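# Collect floor foam blocks into the door tote

## Task

Every yellow foam block lying on this room's floor must end up completely inside the tote next to the door. Yellow blocks sitting on the desks must stay exactly where they were, with the same face up. The tote must be resting on the floor at the finish. The robot must not tip over or finish leaning, or the task fails. Anything that stays in place only because the robot is holding it at the end does not count.

## Robot and tools

Robot: TidyBot++, a single-arm mobile manipulator. The base is 0.54 m long, 0.50 m wide and 0.38 m tall, on four powered casters, and it can drive forward, slide sideways and turn in place. On top sits one seven-joint arm with a two-finger gripper. The shoulder is 0.12 m ahead of the base centre and 0.68 m above the floor. Cameras: base_camera, fixed on the base and looking forward and down, and wrist_camera, a fisheye on the hand that looks the way the hand points.

Frames: the base frame has its origin on the floor beneath the base centre, with x forward, y to the left and z up. hand_pose is reported in this frame. It is the point between the finger pads; its z axis runs out along the fingers and its y axis is the closing direction. The odometry frame is wherever the base frame was when the scene began. base_odometry counts wheel rotation only, so wheel slip looks like real travel, and it drifts by a few cm and several degrees over many moves. Heading is positive to the left, range -3.142 to 3.142. base_tilt is in degrees, positive when leaning forward or right.

execute_actions(actions, cameras): actions is a list holding one action, or empty to just read the state and images. An action may contain base, joints, speeds. Its motions start at once and may finish at different moments.
- base: exactly one key, each a relative offset from where the base currently is. translate_m: metres, forward positive, -2 to 2. strafe_m: metres, left positive, -2 to 2. rotate_rad: radians, counter-clockwise seen from above positive, -6.3 to 6.3. A base move that would take too long at its top speed is refused; break it up.
- joints: absolute targets, by name, radians except the gripper. joint_1_rad any angle (whole arm about vertical; positive is clockwise from above, opposite to rotate_rad). joint_2_rad -2.249 to 2.249 (shoulder). joint_3_rad any angle. joint_4_rad -2.579 to 2.579 (elbow). joint_5_rad any angle. joint_6_rad -2.099 to 2.099 (wrist). joint_7_rad any angle (hand roll; hand pointing down, positive is counter-clockwise from above; at 1.57 the fingers open left-right). gripper_pos 0 (open, about 85 mm gap) to 1 (closed); gap is roughly 85 x (1 - gripper_pos) mm. Free-turning joints take the shorter way, so turn far in steps below half a turn. Done tolerances: about 0.039 rad for joints 1-4, 0.056 for 5-7, 0.03 for the gripper.
- speeds: optional per-action caps, translate_m and strafe_m 0.05 to 0.5 m/s, rotate_rad 0.1 to 1.57 rad/s; the maximum is the default.
- cameras: list of base_camera, wrist_camera or all; omitted or null gives all, [] gives none.
An unknown key or out-of-range number refuses the whole call and nothing moves. A joint or base you leave out may still be driving toward an earlier target.

Arm geometry: upper arm 0.42 m, forearm 0.31 m, hand 0.31 m to the hand point. With joint_1_rad 0, joint_3_rad 3.14 and joint_5_rad 0 (near the start) the arm moves in the vertical plane along base x. Angles from vertical, forward positive: upper arm = j2; forearm = j2 - j4; hand = j2 - j4 - j6. Reach ahead of the shoulder is the sum of length x sin(angle); height above it is the sum of length x cos(angle). The arm begins folded, hand down, sticking out up to 0.08 m beyond the base front. A downward hand reaches at most about 0.94 m high, and only near the base. Closed fingertips go about 20 mm past the hand point.

wait(seconds): 0 to 10; commands nothing and returns state and images. zoom_image(camera, region): enlarges part of the latest full image from base_camera or wrist_camera; region [x0, y0, x1, y1] in pixels from the top-left, at most 504 x 504. read_manual(section): only licence texts. finished_scene(scene): ends the current scene by its number, irreversibly, and reports success; the goal must still hold then.

Reading results: base_status and joint_status tell how each motion ended. done means reached (for the base, only that the wheels turned enough, even if it slipped or was blocked). off_target means it stopped elsewhere and may still push. contact_stop or time_out means it gave up and holds there. joint command not followed, with a cause line, means a self-collision check refused the arm targets; the gripper still moves, and withheld targets may be retried later. on_its_own lists motions you did not command. motor_effort is percent of maximum, with the peak in brackets. For the gripper at 1: done means it closed on nothing; off_target means it is holding something at the shown reading. ARM HIT means a hard hit on the base or the arm. Motor temperatures lists each arm joint. MOTOR HOT appears from 60 °C; at 75 °C an OVER-TEMPERATURE FAULT lets the arm sag and keys show limit_stop_at_motor_heat, so resend them. A torque fault freezes the arm and gripper for 10 s and skips the rest of the call, while the base keeps going. Sensor limits are 104.5 N m for joints 1-4 and 51.3 N m for joints 5-7.

Accuracy: friction leaves joints slightly off while still saying done, and the hand can be 1-2 cm away from where targets put it, so go gently near the floor. To correct, send each joint last command + (wanted - read); repeating the same target does nothing. A held load makes the arm sag; never command a joint to its current reading while carrying something. Trust camera images over hand_pose.

Avoid: driving while the arm is caught on something above about 0.8 m (tip risk), pushing or pulling hard on a raised hand, driving the base into obstacles, dropping or slamming blocks, disturbing desk blocks or the tote, holding loads long enough to overheat motors, and finishing with the robot leaning. The simulation keeps running while you think, with the robot holding its last command.

Each tool is called as a command line: name --argument value for each argument, lists and objects as JSON in quotes; but a table of rows of numbers goes row by row, as --pt "numbers of a row", without its own name.

## Session

execute_actions --actions '[]'

Scene clock: 0.00 s.
Motor temperatures (°C, as the motors report them): [35 36 32 38 36 44 44]
base_odometry: x=+0.000 y=+0.000 heading=+0.000 (m, m, rad; odometry frame)
base_tilt: forward=+0.4 right=-0.1 (deg)
base_status: not commanded
joint_positions: joint_1_rad=-0.030 joint_2_rad=-0.353 joint_3_rad=+3.104 joint_4_rad=-2.547 joint_5_rad=+0.049 joint_6_rad=-0.855 joint_7_rad=+1.599 gripper_pos=+0.000
joint_status: not commanded
motor_effort: joint_1_rad=+0 joint_2_rad=-2 joint_3_rad=+1 joint_4_rad=+15 joint_5_rad=+1 joint_6_rad=+1 joint_7_rad=-1 (%)
hand_pose: x=+0.2579 y=-0.0023 z=+0.5834 quat_wxyz=(+0.025, +0.997, +0.062, +0.047) (m; base frame)
pictures: base_camera, wrist_camera
Images, in order (width x height): base_camera 644x364, wrist_camera 644x476.

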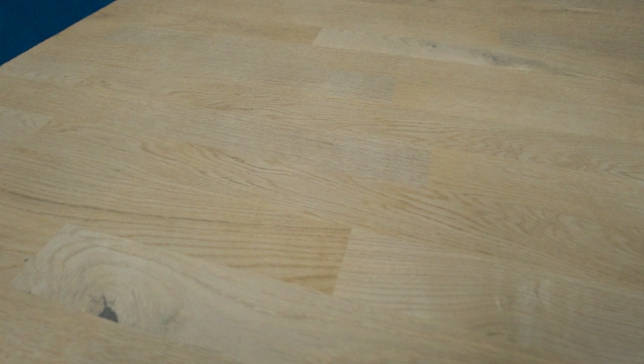

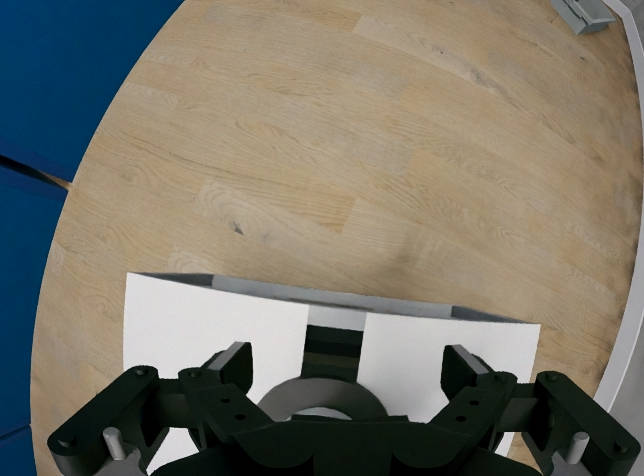

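Raise the wrist camera to look forward.

execute_actions --actions '[{"joints":{"joint_6_rad":0.35,"joint_7_rad":1.57}}]' --cameras '["wrist_camera"]'

Scene clock: 7.90 s.
Motor temperatures (°C, as the motors report them): [35 36 32 38 36 44 44]
base_odometry: x=+0.000 y=+0.000 heading=+0.000 (m, m, rad; odometry frame)
base_tilt: forward=+0.4 right=-0.1 (deg)
base_status: not commanded
joint_positions: joint_1_rad=-0.030 joint_2_rad=-0.353 joint_3_rad=+3.104 joint_4_rad=-2.546 joint_5_rad=+0.049 joint_6_rad=+0.350 joint_7_rad=+1.599 gripper_pos=+0.000
joint_status: all done
motor_effort: joint_1_rad=+0(1) joint_2_rad=-7(7) joint_3_rad=+1(1) joint_4_rad=+20(20) joint_5_rad=+0(0) joint_6_rad=+8(9) joint_7_rad=+0(0) (%)
hand_pose: x=+0.5270 y=+0.0349 z=+0.8094 quat_wxyz=(+0.001, +0.794, +0.064, +0.604) (m; base frame)
pictures: wrist_camera
camera_calibration (this result's frames):
wrist_camera: T_world_to_cam=[[0.12254, -0.988689, 0.086472, -0.0946237], [-0.285899, -0.118601, -0.950892, 0.981116], [0.950392, 0.0918003, -0.297199, -0.126945], [0, 0, 0, 1]] pos_world=[0.412744, 0.0344617, 0.90339]
Images, in order (width x height): wrist_camera 644x476.

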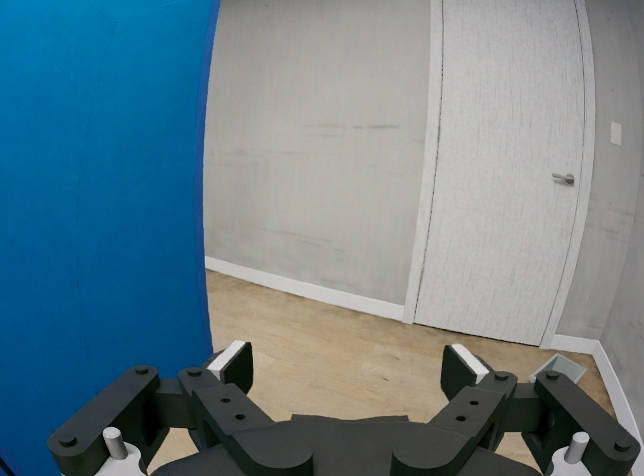

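execute_actions --actions '[{"base":{"rotate_rad":-2.0},"joints":{"joint_6_rad":0.1}}]'

Scene clock: 14.93 s.
Motor temperatures (°C, as the motors report them): [35 36 32 38 36 44 44]
base_odometry: x=+0.000 y=+0.000 heading=-1.999 (m, m, rad; odometry frame)
base_tilt: forward=+0.4 right=-0.1 (deg)
base_status: done
joint_positions: joint_1_rad=-0.030 joint_2_rad=-0.352 joint_3_rad=+3.104 joint_4_rad=-2.550 joint_5_rad=+0.049 joint_6_rad=+0.101 joint_7_rad=+1.599 gripper_pos=+0.000
joint_status: all done
motor_effort: joint_1_rad=-1(0) joint_2_rad=-6(8) joint_3_rad=+1(2) joint_4_rad=+19(21) joint_5_rad=+0(0) joint_6_rad=+8(9) joint_7_rad=-1(1) (%)
hand_pose: x=+0.4964 y=+0.0282 z=+0.7360 quat_wxyz=(+0.006, +0.864, +0.066, +0.499) (m; base frame)
pictures: base_camera, wrist_camera
camera_calibration (this result's frames):
wrist_camera: T_world_to_cam=[[0.130319, -0.988415, 0.0778, -0.0885579], [-0.514882, -0.134526, -0.84664, 0.939246], [0.847298, 0.0702752, -0.526448, 0.101473], [0, 0, 0, 1]] pos_world=[0.409163, 0.0316897, 0.855513]
Images, in order (width x height): base_camera 644x364, wrist_camera 644x476.

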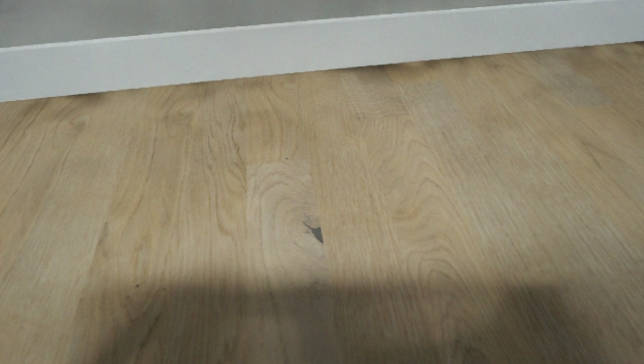

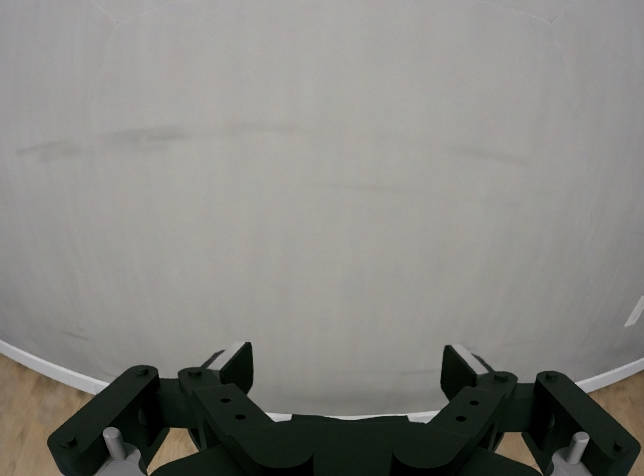

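execute_actions --actions '[{"base":{"rotate_rad":-1.5}}]' --cameras '["wrist_camera"]'

Scene clock: 22.33 s.
Motor temperatures (°C, as the motors report them): [35 36 32 38 36 44 44]
base_odometry: x=+0.000 y=+0.000 heading=+2.785 (m, m, rad; odometry frame)
base_tilt: forward=+0.5 right=-0.1 (deg)
base_status: done
joint_positions: joint_1_rad=-0.030 joint_2_rad=-0.352 joint_3_rad=+3.104 joint_4_rad=-2.550 joint_5_rad=+0.049 joint_6_rad=+0.101 joint_7_rad=+1.599 gripper_pos=+0.000
joint_status: not commanded
motor_effort: joint_1_rad=-1(0) joint_2_rad=-6(7) joint_3_rad=+1(2) joint_4_rad=+20(19) joint_5_rad=+0(0) joint_6_rad=+8(8) joint_7_rad=+0(1) (%)
hand_pose: x=+0.4964 y=+0.0282 z=+0.7360 quat_wxyz=(+0.006, +0.864, +0.066, +0.499) (m; base frame)
pictures: wrist_camera
camera_calibration (this result's frames):
wrist_camera: T_world_to_cam=[[0.130309, -0.988416, 0.0777964, -0.0885544], [-0.514883, -0.134518, -0.846641, 0.939246], [0.847299, 0.0702692, -0.526448, 0.101473], [0, 0, 0, 1]] pos_world=[0.409163, 0.0316864, 0.855514]
Images, in order (width x height): wrist_camera 644x476.

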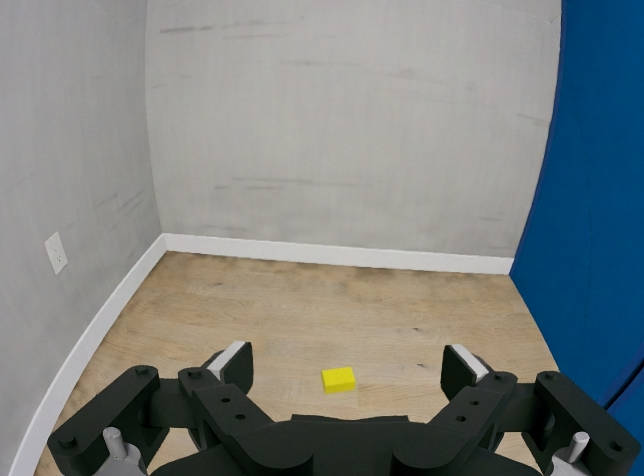

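execute_actions --actions '[{"base":{"translate_m":0.42},"joints":{"joint_1_rad":0,"joint_2_rad":1.356,"joint_3_rad":3.14,"joint_4_rad":-1.72,"joint_5_rad":0,"joint_6_rad":-0.065}}]'

Scene clock: 40.90 s.
Motor temperatures (°C, as the motors report them): [35 36 32 38 36 44 44]
base_odometry: x=-0.393 y=+0.147 heading=+2.784 (m, m, rad; odometry frame)
base_tilt: forward=+0.5 right=-0.1 (deg)
base_status: done
joint_positions: joint_1_rad=-0.019 joint_2_rad=+1.354 joint_3_rad=+3.123 joint_4_rad=-1.736 joint_5_rad=+0.033 joint_6_rad=-0.045 joint_7_rad=+1.599 gripper_pos=+0.000
joint_status: all done
motor_effort: joint_1_rad=+0(1) joint_2_rad=-44(45) joint_3_rad=-1(1) joint_4_rad=+1(20) joint_5_rad=+0(0) joint_6_rad=+0(8) joint_7_rad=-1(1) (%)
hand_pose: x=+0.5476 y=+0.0201 z=+0.1473 quat_wxyz=(-0.008, +0.999, +0.042, +0.003) (m; base frame)
pictures: base_camera, wrist_camera
camera_calibration (this result's frames):
wrist_camera: T_world_to_cam=[[0.0966312, -0.9947, -0.0351318, -0.0222204], [-0.995058, -0.0973557, 0.0195285, 0.600696], [-0.0228452, 0.0330711, -0.999192, 0.295543], [0, 0, 0, 1]] pos_world=[0.606627, 0.0266046, 0.282793]
Images, in order (width x height): base_camera 644x364, wrist_camera 644x476.

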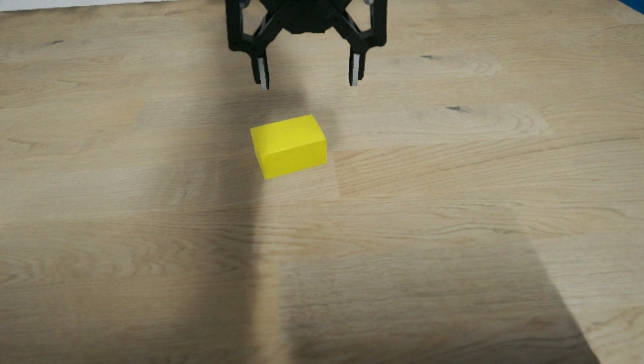

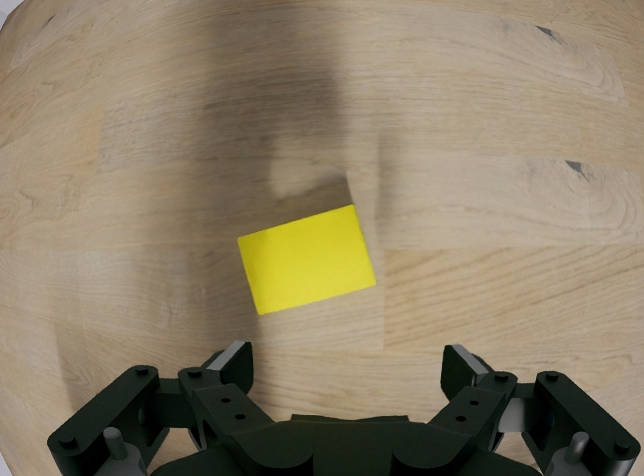

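execute_actions --actions '[{"base":{"translate_m":0.04},"joints":{"joint_1_rad":-0.07,"joint_7_rad":0.3}}]'

Scene clock: 50.57 s.
Motor temperatures (°C, as the motors report them): [35 36 32 38 36 44 44]
base_odometry: x=-0.431 y=+0.162 heading=+2.783 (m, m, rad; odometry frame)
base_tilt: forward=+0.4 right=-0.1 (deg)
base_status: done
joint_positions: joint_1_rad=-0.055 joint_2_rad=+1.354 joint_3_rad=+3.125 joint_4_rad=-1.724 joint_5_rad=+0.033 joint_6_rad=-0.047 joint_7_rad=+0.317 gripper_pos=+0.000
joint_status: all done
motor_effort: joint_1_rad=-1(3) joint_2_rad=-44(45) joint_3_rad=+0(2) joint_4_rad=+1(3) joint_5_rad=+0(0) joint_6_rad=+0(1) joint_7_rad=-1(1) (%)
hand_pose: x=+0.5534 y=+0.0350 z=+0.1475 quat_wxyz=(-0.011, +0.836, -0.549, +0.002) (m; base frame)
pictures: base_camera, wrist_camera
camera_calibration (this result's frames):
wrist_camera: T_world_to_cam=[[-0.912355, -0.407474, -0.0396645, 0.530449], [-0.408818, 0.911936, 0.0352179, 0.245863], [0.0218211, 0.0483468, -0.998592, 0.270027], [0, 0, 0, 1]] pos_world=[0.578579, -0.0211219, 0.282028]
Images, in order (width x height): base_camera 644x364, wrist_camera 644x476.

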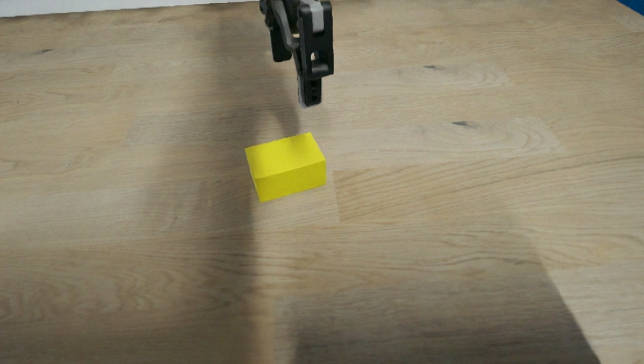

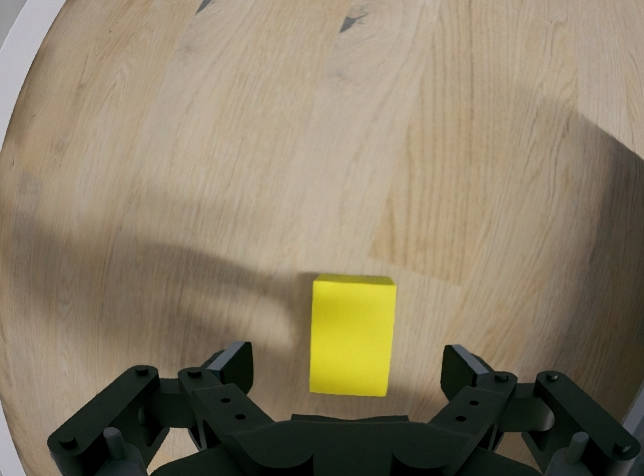

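Aligned. Descend.

execute_actions --actions '[{"joints":{"joint_2_rad":1.63,"joint_4_rad":-1.465,"joint_6_rad":-0.04}}]'

execute_actions --actions '[{"joints":{"gripper_pos":1}}]' --cameras '["base_camera"]'

Scene clock: 58.60 s.
Motor temperatures (°C, as the motors report them): [35 36 32 38 36 44 44]
base_odometry: x=-0.431 y=+0.162 heading=+2.783 (m, m, rad; odometry frame)
base_tilt: forward=+0.5 right=-0.1 (deg)
base_status: not commanded
joint_positions: joint_1_rad=-0.055 joint_2_rad=+1.633 joint_3_rad=+3.125 joint_4_rad=-1.480 joint_5_rad=+0.033 joint_6_rad=-0.047 joint_7_rad=+0.317 gripper_pos=+0.000
joint_status: all done
motor_effort: joint_1_rad=+0(1) joint_2_rad=-44(47) joint_3_rad=+0(1) joint_4_rad=+1(2) joint_5_rad=+0(0) joint_6_rad=+0(1) joint_7_rad=-1(1) (%)
hand_pose: x=+0.5408 y=+0.0344 z=+0.0305 quat_wxyz=(+0.000, +0.834, -0.551, -0.012) (m; base frame)
pictures: base_camera, wrist_camera
camera_calibration (this result's frames):
wrist_camera: T_world_to_cam=[[-0.914803, -0.403834, -0.00736706, 0.514337], [-0.403705, 0.913638, 0.0478396, 0.242139], [-0.0125884, 0.0467379, -0.998828, 0.172231], [0, 0, 0, 1]] pos_world=[0.570437, -0.0215703, 0.164234]
Images, in order (width x height): base_camera 644x364, wrist_camera 644x476.

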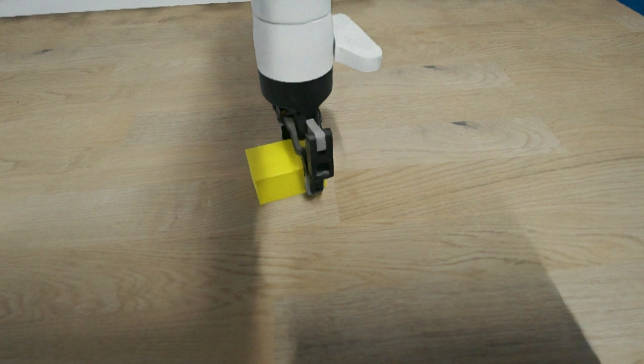

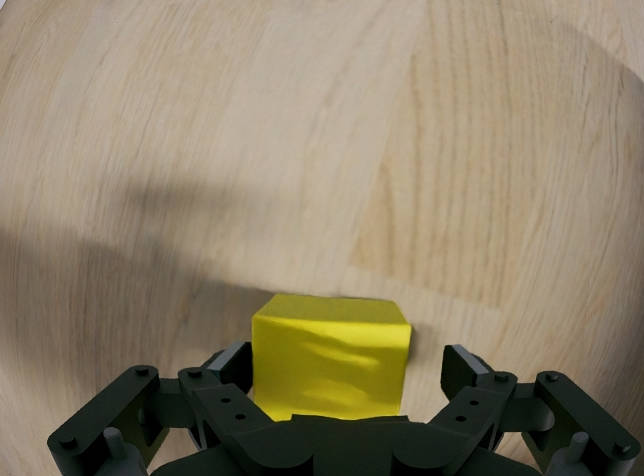

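Scene clock: 59.70 s.
Motor temperatures (°C, as the motors report them): [35 36 32 38 36 44 44]
base_odometry: x=-0.431 y=+0.161 heading=+2.783 (m, m, rad; odometry frame)
base_tilt: forward=+0.5 right=-0.1 (deg)
base_status: not commanded
joint_positions: joint_1_rad=-0.055 joint_2_rad=+1.629 joint_3_rad=+3.125 joint_4_rad=-1.473 joint_5_rad=+0.032 joint_6_rad=-0.050 joint_7_rad=+0.317 gripper_pos=+0.377
joint_status: gripper_pos off_target (ended at +0.377, target +1.000)
motor_effort: joint_1_rad=-1(2) joint_2_rad=-44(46) joint_3_rad=-1(1) joint_4_rad=+1(10) joint_5_rad=+0(0) joint_6_rad=+0(7) joint_7_rad=-1(0) (%)
hand_pose: x=+0.5467 y=+0.0347 z=+0.0323 quat_wxyz=(-0.003, +0.834, -0.551, -0.009) (m; base frame)
pictures: base_camera
Images, in order (width x height): base_camera 644x364.

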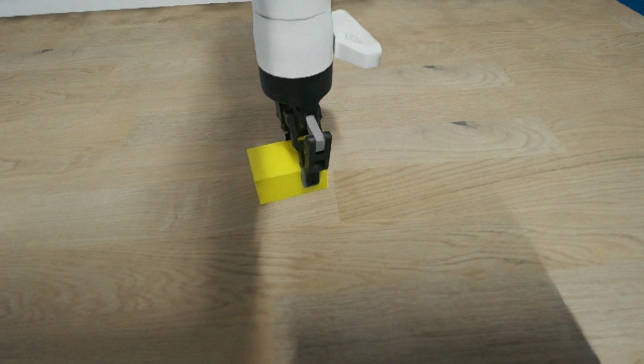

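execute_actions --actions '[{"base":{"rotate_rad":3.0},"speeds":{"rotate_rad":0.8},"joints":{"joint_1_rad":0,"joint_2_rad":-0.35,"joint_4_rad":-2.55,"joint_6_rad":0.1,"joint_7_rad":1.57}}]' --cameras '[]'

execute_actions --actions '[{"base":{"translate_m":1.2}}]'

Scene clock: 74.97 s.
Motor temperatures (°C, as the motors report them): [35 37 32 38 36 44 44]
base_odometry: x=-0.431 y=+0.162 heading=-0.501 (m, m, rad; odometry frame)
base_tilt: forward=+0.4 right=-0.1 (deg)
base_status: done
joint_positions: joint_1_rad=-0.017 joint_2_rad=-0.342 joint_3_rad=+3.139 joint_4_rad=-2.537 joint_5_rad=+0.032 joint_6_rad=+0.077 joint_7_rad=+1.531 gripper_pos=+0.377
joint_status: all done
motor_effort: joint_1_rad=-1(6) joint_2_rad=-7(49) joint_3_rad=+1(3) joint_4_rad=+19(19) joint_5_rad=+0(0) joint_6_rad=+8(8) joint_7_rad=-1(1) (%)
hand_pose: x=+0.4988 y=+0.0097 z=+0.7328 quat_wxyz=(-0.007, +0.872, +0.006, +0.490) (m; base frame)
pictures: none
No camera images: the call's "cameras" was empty. Leave "cameras" out to get every camera's image.

Scene clock: 78.73 s.
Motor temperatures (°C, as the motors report them): [35 37 32 38 36 44 44]
base_odometry: x=+0.623 y=-0.413 heading=-0.500 (m, m, rad; odometry frame)
base_tilt: forward=+0.5 right=-0.1 (deg)
base_status: done
joint_positions: joint_1_rad=-0.017 joint_2_rad=-0.345 joint_3_rad=+3.139 joint_4_rad=-2.540 joint_5_rad=+0.032 joint_6_rad=+0.079 joint_7_rad=+1.531 gripper_pos=+0.377
joint_status: not commanded
motor_effort: joint_1_rad=-1(0) joint_2_rad=-7(9) joint_3_rad=+1(2) joint_4_rad=+20(21) joint_5_rad=+0(0) joint_6_rad=+8(8) joint_7_rad=-1(1) (%)
hand_pose: x=+0.4977 y=+0.0095 z=+0.7324 quat_wxyz=(-0.007, +0.871, +0.006, +0.490) (m; base frame)
pictures: base_camera, wrist_camera
camera_calibration (this result's frames):
wrist_camera: T_world_to_cam=[[0.0403327, -0.999163, -0.00678208, -0.000125572], [-0.54161, -0.0161579, -0.840475, 0.941992], [0.839662, 0.0375719, -0.541808, 0.115159], [0, 0, 0, 1]] pos_world=[0.413503, 0.0107685, 0.854114]
Images, in order (width x height): base_camera 644x364, wrist_camera 644x476.

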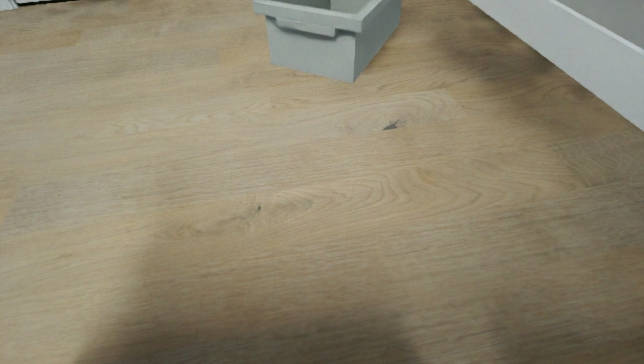

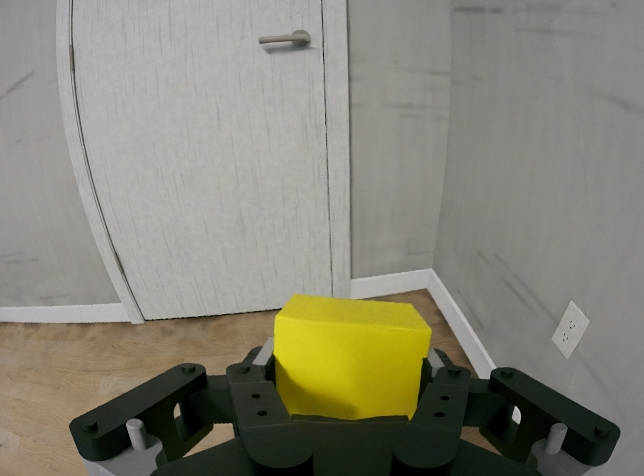

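execute_actions --actions '[{"base":{"translate_m":0.42},"joints":{"joint_2_rad":0.99,"joint_4_rad":-1.89,"joint_6_rad":-0.26}}]'

Scene clock: 90.23 s.
Motor temperatures (°C, as the motors report them): [35 36 32 38 36 44 44]
base_odometry: x=+0.992 y=-0.613 heading=-0.499 (m, m, rad; odometry frame)
base_tilt: forward=+0.5 right=-0.1 (deg)
base_status: done
joint_positions: joint_1_rad=-0.017 joint_2_rad=+0.989 joint_3_rad=+3.139 joint_4_rad=-1.907 joint_5_rad=+0.032 joint_6_rad=-0.240 joint_7_rad=+1.531 gripper_pos=+0.377
joint_status: all done
motor_effort: joint_1_rad=-1(0) joint_2_rad=-42(44) joint_3_rad=+0(2) joint_4_rad=+5(21) joint_5_rad=+0(0) joint_6_rad=+0(8) joint_7_rad=-1(1) (%)
hand_pose: x=+0.5488 y=+0.0077 z=+0.2967 quat_wxyz=(+0.003, +1.000, +0.005, +0.003) (m; base frame)
pictures: base_camera, wrist_camera
camera_calibration (this result's frames):
wrist_camera: T_world_to_cam=[[0.0217924, -0.999663, -0.0141053, 0.00540325], [-0.999531, -0.0220888, 0.0212162, 0.599124], [-0.0215206, 0.0136363, -0.999675, 0.444865], [0, 0, 0, 1]] pos_world=[0.608299, 0.012569, 0.432086]
Images, in order (width x height): base_camera 644x364, wrist_camera 644x476.

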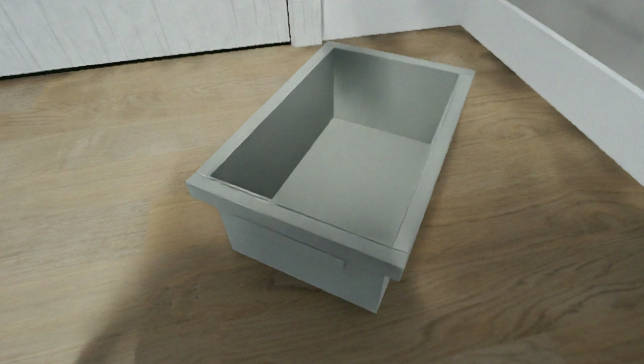

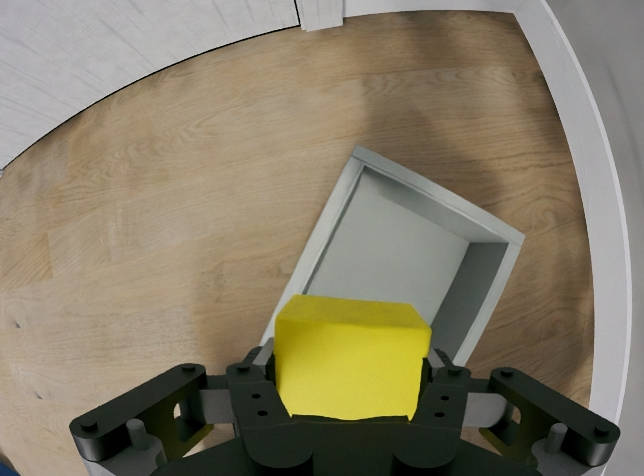

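execute_actions --actions '[{"joints":{"joint_1_rad":0.09,"joint_7_rad":1.2,"joint_2_rad":1.356,"joint_4_rad":-1.72,"joint_6_rad":-0.065}}]'

Scene clock: 101.07 s.
Motor temperatures (°C, as the motors report them): [35 37 32 38 36 44 44]
base_odometry: x=+0.992 y=-0.613 heading=-0.499 (m, m, rad; odometry frame)
base_tilt: forward=+0.4 right=-0.1 (deg)
base_status: not commanded
joint_positions: joint_1_rad=+0.074 joint_2_rad=+1.359 joint_3_rad=+3.139 joint_4_rad=-1.735 joint_5_rad=+0.032 joint_6_rad=-0.086 joint_7_rad=+1.238 gripper_pos=+0.377
joint_status: all done
motor_effort: joint_1_rad=+0(2) joint_2_rad=-44(46) joint_3_rad=+0(1) joint_4_rad=+1(5) joint_5_rad=+0(0) joint_6_rad=+0(1) joint_7_rad=-1(1) (%)
hand_pose: x=+0.5320 y=-0.0286 z=+0.1451 quat_wxyz=(+0.002, +0.982, -0.186, -0.019) (m; base frame)
pictures: base_camera, wrist_camera
camera_calibration (this result's frames):
wrist_camera: T_world_to_cam=[[-0.355216, -0.934748, -0.00820063, 0.168937], [-0.933013, 0.35399, 0.0646329, 0.553783], [-0.0575126, 0.03061, -0.997875, 0.312838], [0, 0, 0, 1]] pos_world=[0.594688, -0.0476962, 0.277766]
Images, in order (width x height): base_camera 644x364, wrist_camera 644x476.

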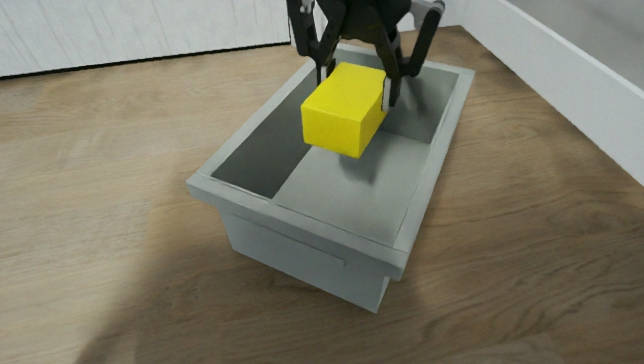

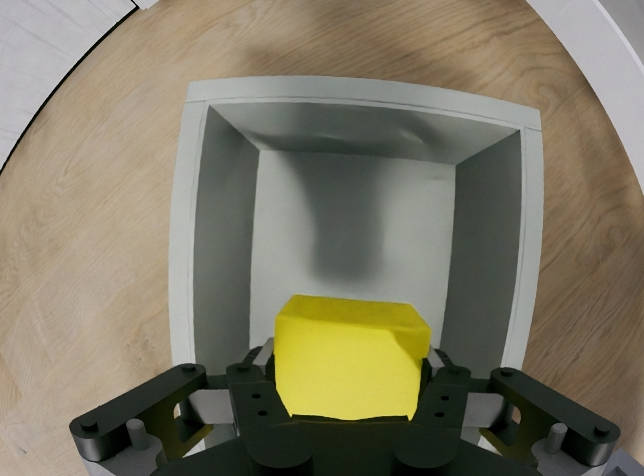

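Lower a bit more and release.

execute_actions --actions '[{"joints":{"joint_2_rad":1.56,"joint_4_rad":-1.53,"joint_6_rad":-0.05}}]' --cameras '[]'

execute_actions --actions '[{"joints":{"gripper_pos":0}}]' --cameras '[]'

execute_actions --actions '[{"joints":{"joint_2_rad":0.99,"joint_4_rad":-1.89,"joint_6_rad":-0.26}}]' --cameras '["base_camera"]'

execute_actions --actions '[{"base":{"rotate_rad":1.7},"joints":{"joint_1_rad":0,"joint_2_rad":-0.35,"joint_4_rad":-2.55,"joint_6_rad":0.1,"joint_7_rad":1.57}}]'

Scene clock: 112.60 s.
Motor temperatures (°C, as the motors report them): [35 37 32 38 36 44 44]
base_odometry: x=+0.992 y=-0.613 heading=-0.499 (m, m, rad; odometry frame)
base_tilt: forward=+0.5 right=-0.1 (deg)
base_status: not commanded
joint_positions: joint_1_rad=+0.074 joint_2_rad=+1.565 joint_3_rad=+3.139 joint_4_rad=-1.544 joint_5_rad=+0.032 joint_6_rad=-0.070 joint_7_rad=+1.238 gripper_pos=+0.377
joint_status: all done
motor_effort: joint_1_rad=+0(1) joint_2_rad=-44(49) joint_3_rad=+0(0) joint_4_rad=+1(3) joint_5_rad=+0(0) joint_6_rad=+0(1) joint_7_rad=+0(1) (%)
hand_pose: x=+0.5375 y=-0.0288 z=+0.0590 quat_wxyz=(+0.002, +0.982, -0.187, -0.018) (m; base frame)
pictures: none
No camera images: the call's "cameras" was empty. Leave "cameras" out to get every camera's image.

Scene clock: 113.70 s.
Motor temperatures (°C, as the motors report them): [35 37 32 38 36 44 44]
base_odometry: x=+0.992 y=-0.613 heading=-0.499 (m, m, rad; odometry frame)
base_tilt: forward=+0.4 right=-0.1 (deg)
base_status: not commanded
joint_positions: joint_1_rad=+0.074 joint_2_rad=+1.565 joint_3_rad=+3.139 joint_4_rad=-1.544 joint_5_rad=+0.032 joint_6_rad=-0.070 joint_7_rad=+1.238 gripper_pos=+0.000
joint_status: all done
motor_effort: joint_1_rad=-1(1) joint_2_rad=-44(45) joint_3_rad=+0(0) joint_4_rad=+1(1) joint_5_rad=+0(0) joint_6_rad=+0(0) joint_7_rad=-1(0) (%)
hand_pose: x=+0.5375 y=-0.0288 z=+0.0590 quat_wxyz=(+0.002, +0.982, -0.187, -0.018) (m; base frame)
pictures: none
No camera images: the call's "cameras" was empty. Leave "cameras" out to get every camera's image.

Scene clock: 115.50 s.
Motor temperatures (°C, as the motors report them): [35 37 32 38 36 44 44]
base_odometry: x=+0.992 y=-0.613 heading=-0.499 (m, m, rad; odometry frame)
base_tilt: forward=+0.5 right=-0.1 (deg)
base_status: not commanded
joint_positions: joint_1_rad=+0.074 joint_2_rad=+0.995 joint_3_rad=+3.139 joint_4_rad=-1.876 joint_5_rad=+0.032 joint_6_rad=-0.240 joint_7_rad=+1.238 gripper_pos=+0.000
joint_status: all done
motor_effort: joint_1_rad=-1(1) joint_2_rad=-42(48) joint_3_rad=+0(0) joint_4_rad=+5(5) joint_5_rad=+0(0) joint_6_rad=+1(1) joint_7_rad=+0(0) (%)
hand_pose: x=+0.5639 y=-0.0326 z=+0.2967 quat_wxyz=(+0.001, +0.982, -0.186, +0.015) (m; base frame)
pictures: base_camera
Images, in order (width x height): base_camera 644x364.

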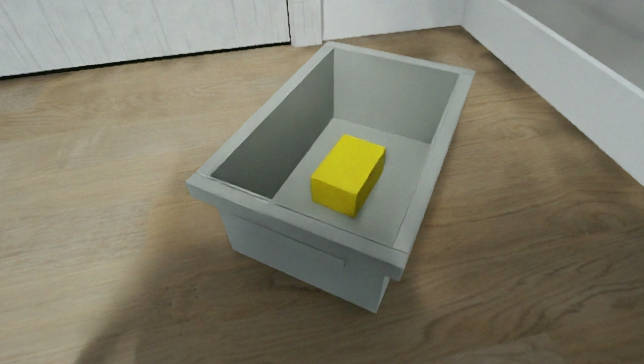

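Scene clock: 118.10 s.
Motor temperatures (°C, as the motors report them): [35 37 32 38 36 44 44]
base_odometry: x=+0.992 y=-0.613 heading=+1.200 (m, m, rad; odometry frame)
base_tilt: forward=+0.4 right=-0.1 (deg)
base_status: done
joint_positions: joint_1_rad=+0.017 joint_2_rad=-0.345 joint_3_rad=+3.130 joint_4_rad=-2.536 joint_5_rad=+0.032 joint_6_rad=+0.079 joint_7_rad=+1.530 gripper_pos=+0.000
joint_status: all done
motor_effort: joint_1_rad=-1(4) joint_2_rad=-7(44) joint_3_rad=+1(4) joint_4_rad=+19(20) joint_5_rad=+0(0) joint_6_rad=+8(8) joint_7_rad=-1(2) (%)
hand_pose: x=+0.4993 y=-0.0001 z=+0.7347 quat_wxyz=(+0.000, +0.870, -0.005, +0.492) (m; base frame)
pictures: base_camera, wrist_camera
camera_calibration (this result's frames):
wrist_camera: T_world_to_cam=[[0.014037, -0.99989, -0.00475607, 0.00184778], [-0.538316, -0.00354862, -0.842735, 0.944699], [0.842626, 0.0143897, -0.538307, 0.111312], [0, 0, 0, 1]] pos_world=[0.414726, 0.0035982, 0.85606]
Images, in order (width x height): base_camera 644x364, wrist_camera 644x476.

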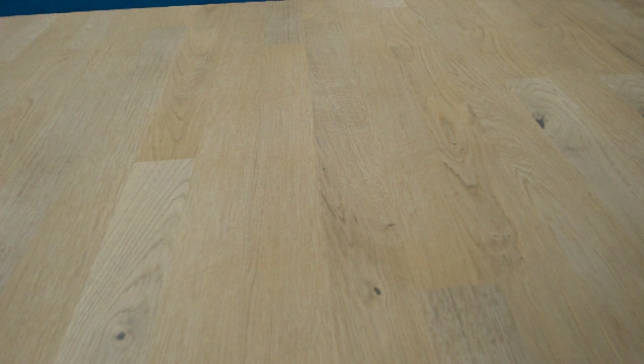

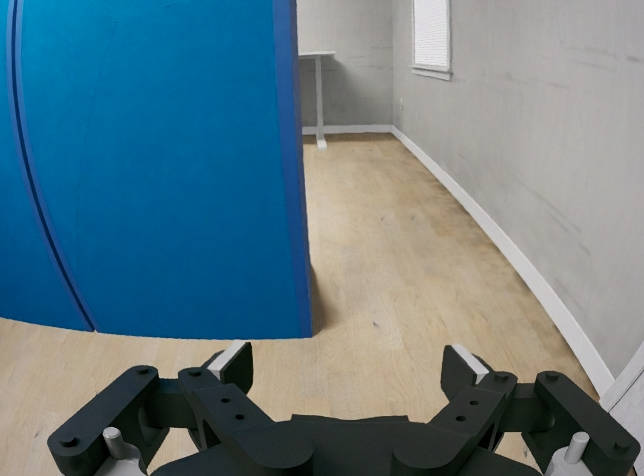

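execute_actions --actions '[{"base":{"translate_m":0.5}}]' --cameras '[]'

execute_actions --actions '[{"base":{"strafe_m":-0.36}}]' --cameras '["wrist_camera"]'

Scene clock: 126.60 s.
Motor temperatures (°C, as the motors report them): [35 37 32 38 36 44 44]
base_odometry: x=+1.172 y=-0.147 heading=+1.201 (m, m, rad; odometry frame)
base_tilt: forward=+0.5 right=-0.1 (deg)
base_status: done
joint_positions: joint_1_rad=+0.017 joint_2_rad=-0.345 joint_3_rad=+3.130 joint_4_rad=-2.539 joint_5_rad=+0.032 joint_6_rad=+0.081 joint_7_rad=+1.530 gripper_pos=+0.000
joint_status: not commanded
motor_effort: joint_1_rad=+0(1) joint_2_rad=-7(10) joint_3_rad=+1(2) joint_4_rad=+19(20) joint_5_rad=+0(0) joint_6_rad=+8(8) joint_7_rad=-1(0) (%)
hand_pose: x=+0.4987 y=+0.0001 z=+0.7337 quat_wxyz=(+0.000, +0.871, -0.005, +0.492) (m; base frame)
pictures: none
No camera images: the call's "cameras" was empty. Leave "cameras" out to get every camera's image.

Scene clock: 128.67 s.
Motor temperatures (°C, as the motors report them): [35 37 32 38 36 44 44]
base_odometry: x=+1.508 y=-0.277 heading=+1.202 (m, m, rad; odometry frame)
base_tilt: forward=+0.4 right=-0.1 (deg)
base_status: done
joint_positions: joint_1_rad=+0.016 joint_2_rad=-0.345 joint_3_rad=+3.133 joint_4_rad=-2.539 joint_5_rad=+0.032 joint_6_rad=+0.081 joint_7_rad=+1.530 gripper_pos=+0.000
joint_status: not commanded
motor_effort: joint_1_rad=+0(0) joint_2_rad=-7(8) joint_3_rad=+1(2) joint_4_rad=+19(20) joint_5_rad=+0(0) joint_6_rad=+8(8) joint_7_rad=-1(1) (%)
hand_pose: x=+0.4987 y=-0.0008 z=+0.7337 quat_wxyz=(+0.000, +0.871, -0.006, +0.492) (m; base frame)
pictures: wrist_camera
camera_calibration (this result's frames):
wrist_camera: T_world_to_cam=[[0.0124958, -0.999905, -0.00576065, 0.00272653], [-0.539062, -0.00188418, -0.842264, 0.943478], [0.842173, 0.0136301, -0.539035, 0.112067], [0, 0, 0, 1]] pos_world=[0.414179, 0.00297648, 0.855081]
Images, in order (width x height): wrist_camera 644x476.

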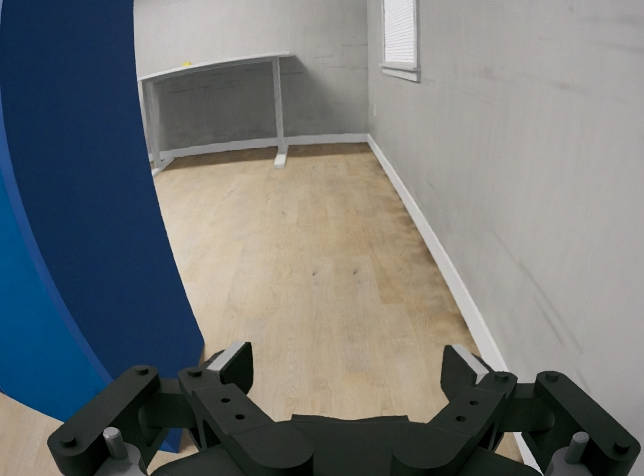

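execute_actions --actions '[{"base":{"translate_m":1.5}}]' --cameras '[]'

execute_actions --actions '[{"base":{"rotate_rad":1.4}}]' --cameras '["wrist_camera"]'

Scene clock: 139.80 s.
Motor temperatures (°C, as the motors report them): [35 37 32 38 36 44 44]
base_odometry: x=+2.051 y=+1.122 heading=+1.201 (m, m, rad; odometry frame)
base_tilt: forward=+0.4 right=-0.1 (deg)
base_status: done
joint_positions: joint_1_rad=+0.016 joint_2_rad=-0.347 joint_3_rad=+3.133 joint_4_rad=-2.540 joint_5_rad=+0.032 joint_6_rad=+0.082 joint_7_rad=+1.530 gripper_pos=+0.000
joint_status: not commanded
motor_effort: joint_1_rad=-1(0) joint_2_rad=-6(10) joint_3_rad=+1(1) joint_4_rad=+19(20) joint_5_rad=+0(0) joint_6_rad=+8(8) joint_7_rad=-1(1) (%)
hand_pose: x=+0.4982 y=-0.0007 z=+0.7342 quat_wxyz=(+0.000, +0.870, -0.006, +0.493) (m; base frame)
pictures: none
No camera images: the call's "cameras" was empty. Leave "cameras" out to get every camera's image.

Scene clock: 141.97 s.
Motor temperatures (°C, as the motors report them): [35 37 32 38 36 44 44]
base_odometry: x=+2.051 y=+1.122 heading=+2.600 (m, m, rad; odometry frame)
base_tilt: forward=+0.4 right=-0.1 (deg)
base_status: done
joint_positions: joint_1_rad=+0.012 joint_2_rad=-0.347 joint_3_rad=+3.134 joint_4_rad=-2.540 joint_5_rad=+0.032 joint_6_rad=+0.082 joint_7_rad=+1.530 gripper_pos=+0.000
joint_status: not commanded
motor_effort: joint_1_rad=-1(1) joint_2_rad=-6(8) joint_3_rad=+1(2) joint_4_rad=+19(19) joint_5_rad=+0(0) joint_6_rad=+7(8) joint_7_rad=+0(1) (%)
hand_pose: x=+0.4982 y=+0.0006 z=+0.7342 quat_wxyz=(-0.001, +0.870, -0.004, +0.493) (m; base frame)
pictures: wrist_camera
camera_calibration (this result's frames):
wrist_camera: T_world_to_cam=[[0.0161569, -0.999852, -0.005893, 0.00240022], [-0.537377, -0.00371314, -0.843334, 0.943662], [0.843188, 0.0167925, -0.537357, 0.110985], [0, 0, 0, 1]] pos_world=[0.413482, 0.00404011, 0.855475]
Images, in order (width x height): wrist_camera 644x476.

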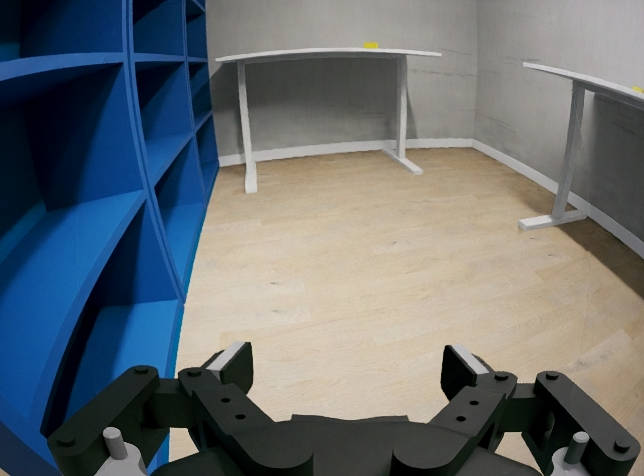

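No floor blocks here; check the rest.

execute_actions --actions '[{"base":{"rotate_rad":-0.8}}]'

Scene clock: 148.37 s.
Motor temperatures (°C, as the motors report them): [35 37 32 38 36 44 44]
base_odometry: x=+2.051 y=+1.122 heading=+1.802 (m, m, rad; odometry frame)
base_tilt: forward=+0.4 right=-0.1 (deg)
base_status: done
joint_positions: joint_1_rad=+0.012 joint_2_rad=-0.347 joint_3_rad=+3.134 joint_4_rad=-2.540 joint_5_rad=+0.032 joint_6_rad=+0.082 joint_7_rad=+1.530 gripper_pos=+0.000
joint_status: not commanded
motor_effort: joint_1_rad=+0(2) joint_2_rad=-7(8) joint_3_rad=+1(2) joint_4_rad=+19(19) joint_5_rad=+0(0) joint_6_rad=+8(7) joint_7_rad=-1(0) (%)
hand_pose: x=+0.4982 y=+0.0006 z=+0.7343 quat_wxyz=(-0.001, +0.870, -0.005, +0.493) (m; base frame)
pictures: base_camera, wrist_camera
camera_calibration (this result's frames):
wrist_camera: T_world_to_cam=[[0.0160981, -0.999853, -0.00597907, 0.00246709], [-0.537375, -0.0036089, -0.843336, 0.943665], [0.84319, 0.0167891, -0.537354, 0.11098], [0, 0, 0, 1]] pos_world=[0.413485, 0.00400906, 0.855477]
Images, in order (width x height): base_camera 644x364, wrist_camera 644x476.

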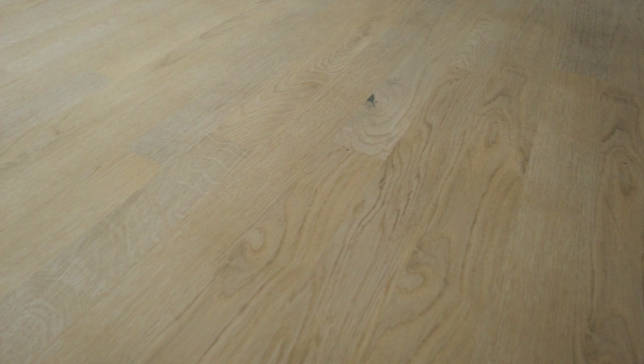

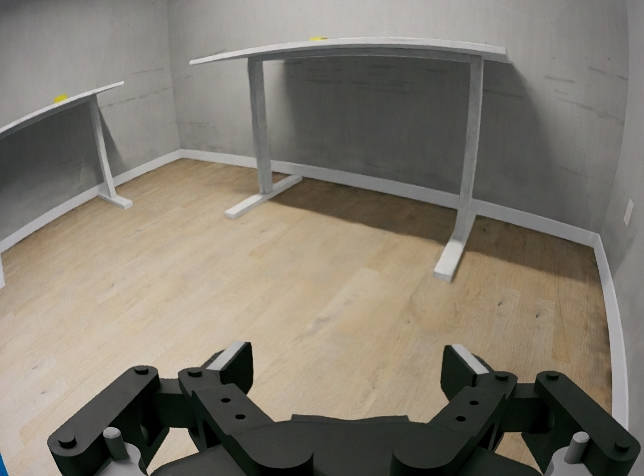

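finished_scene --scene 1

The scene is finished: the task was done.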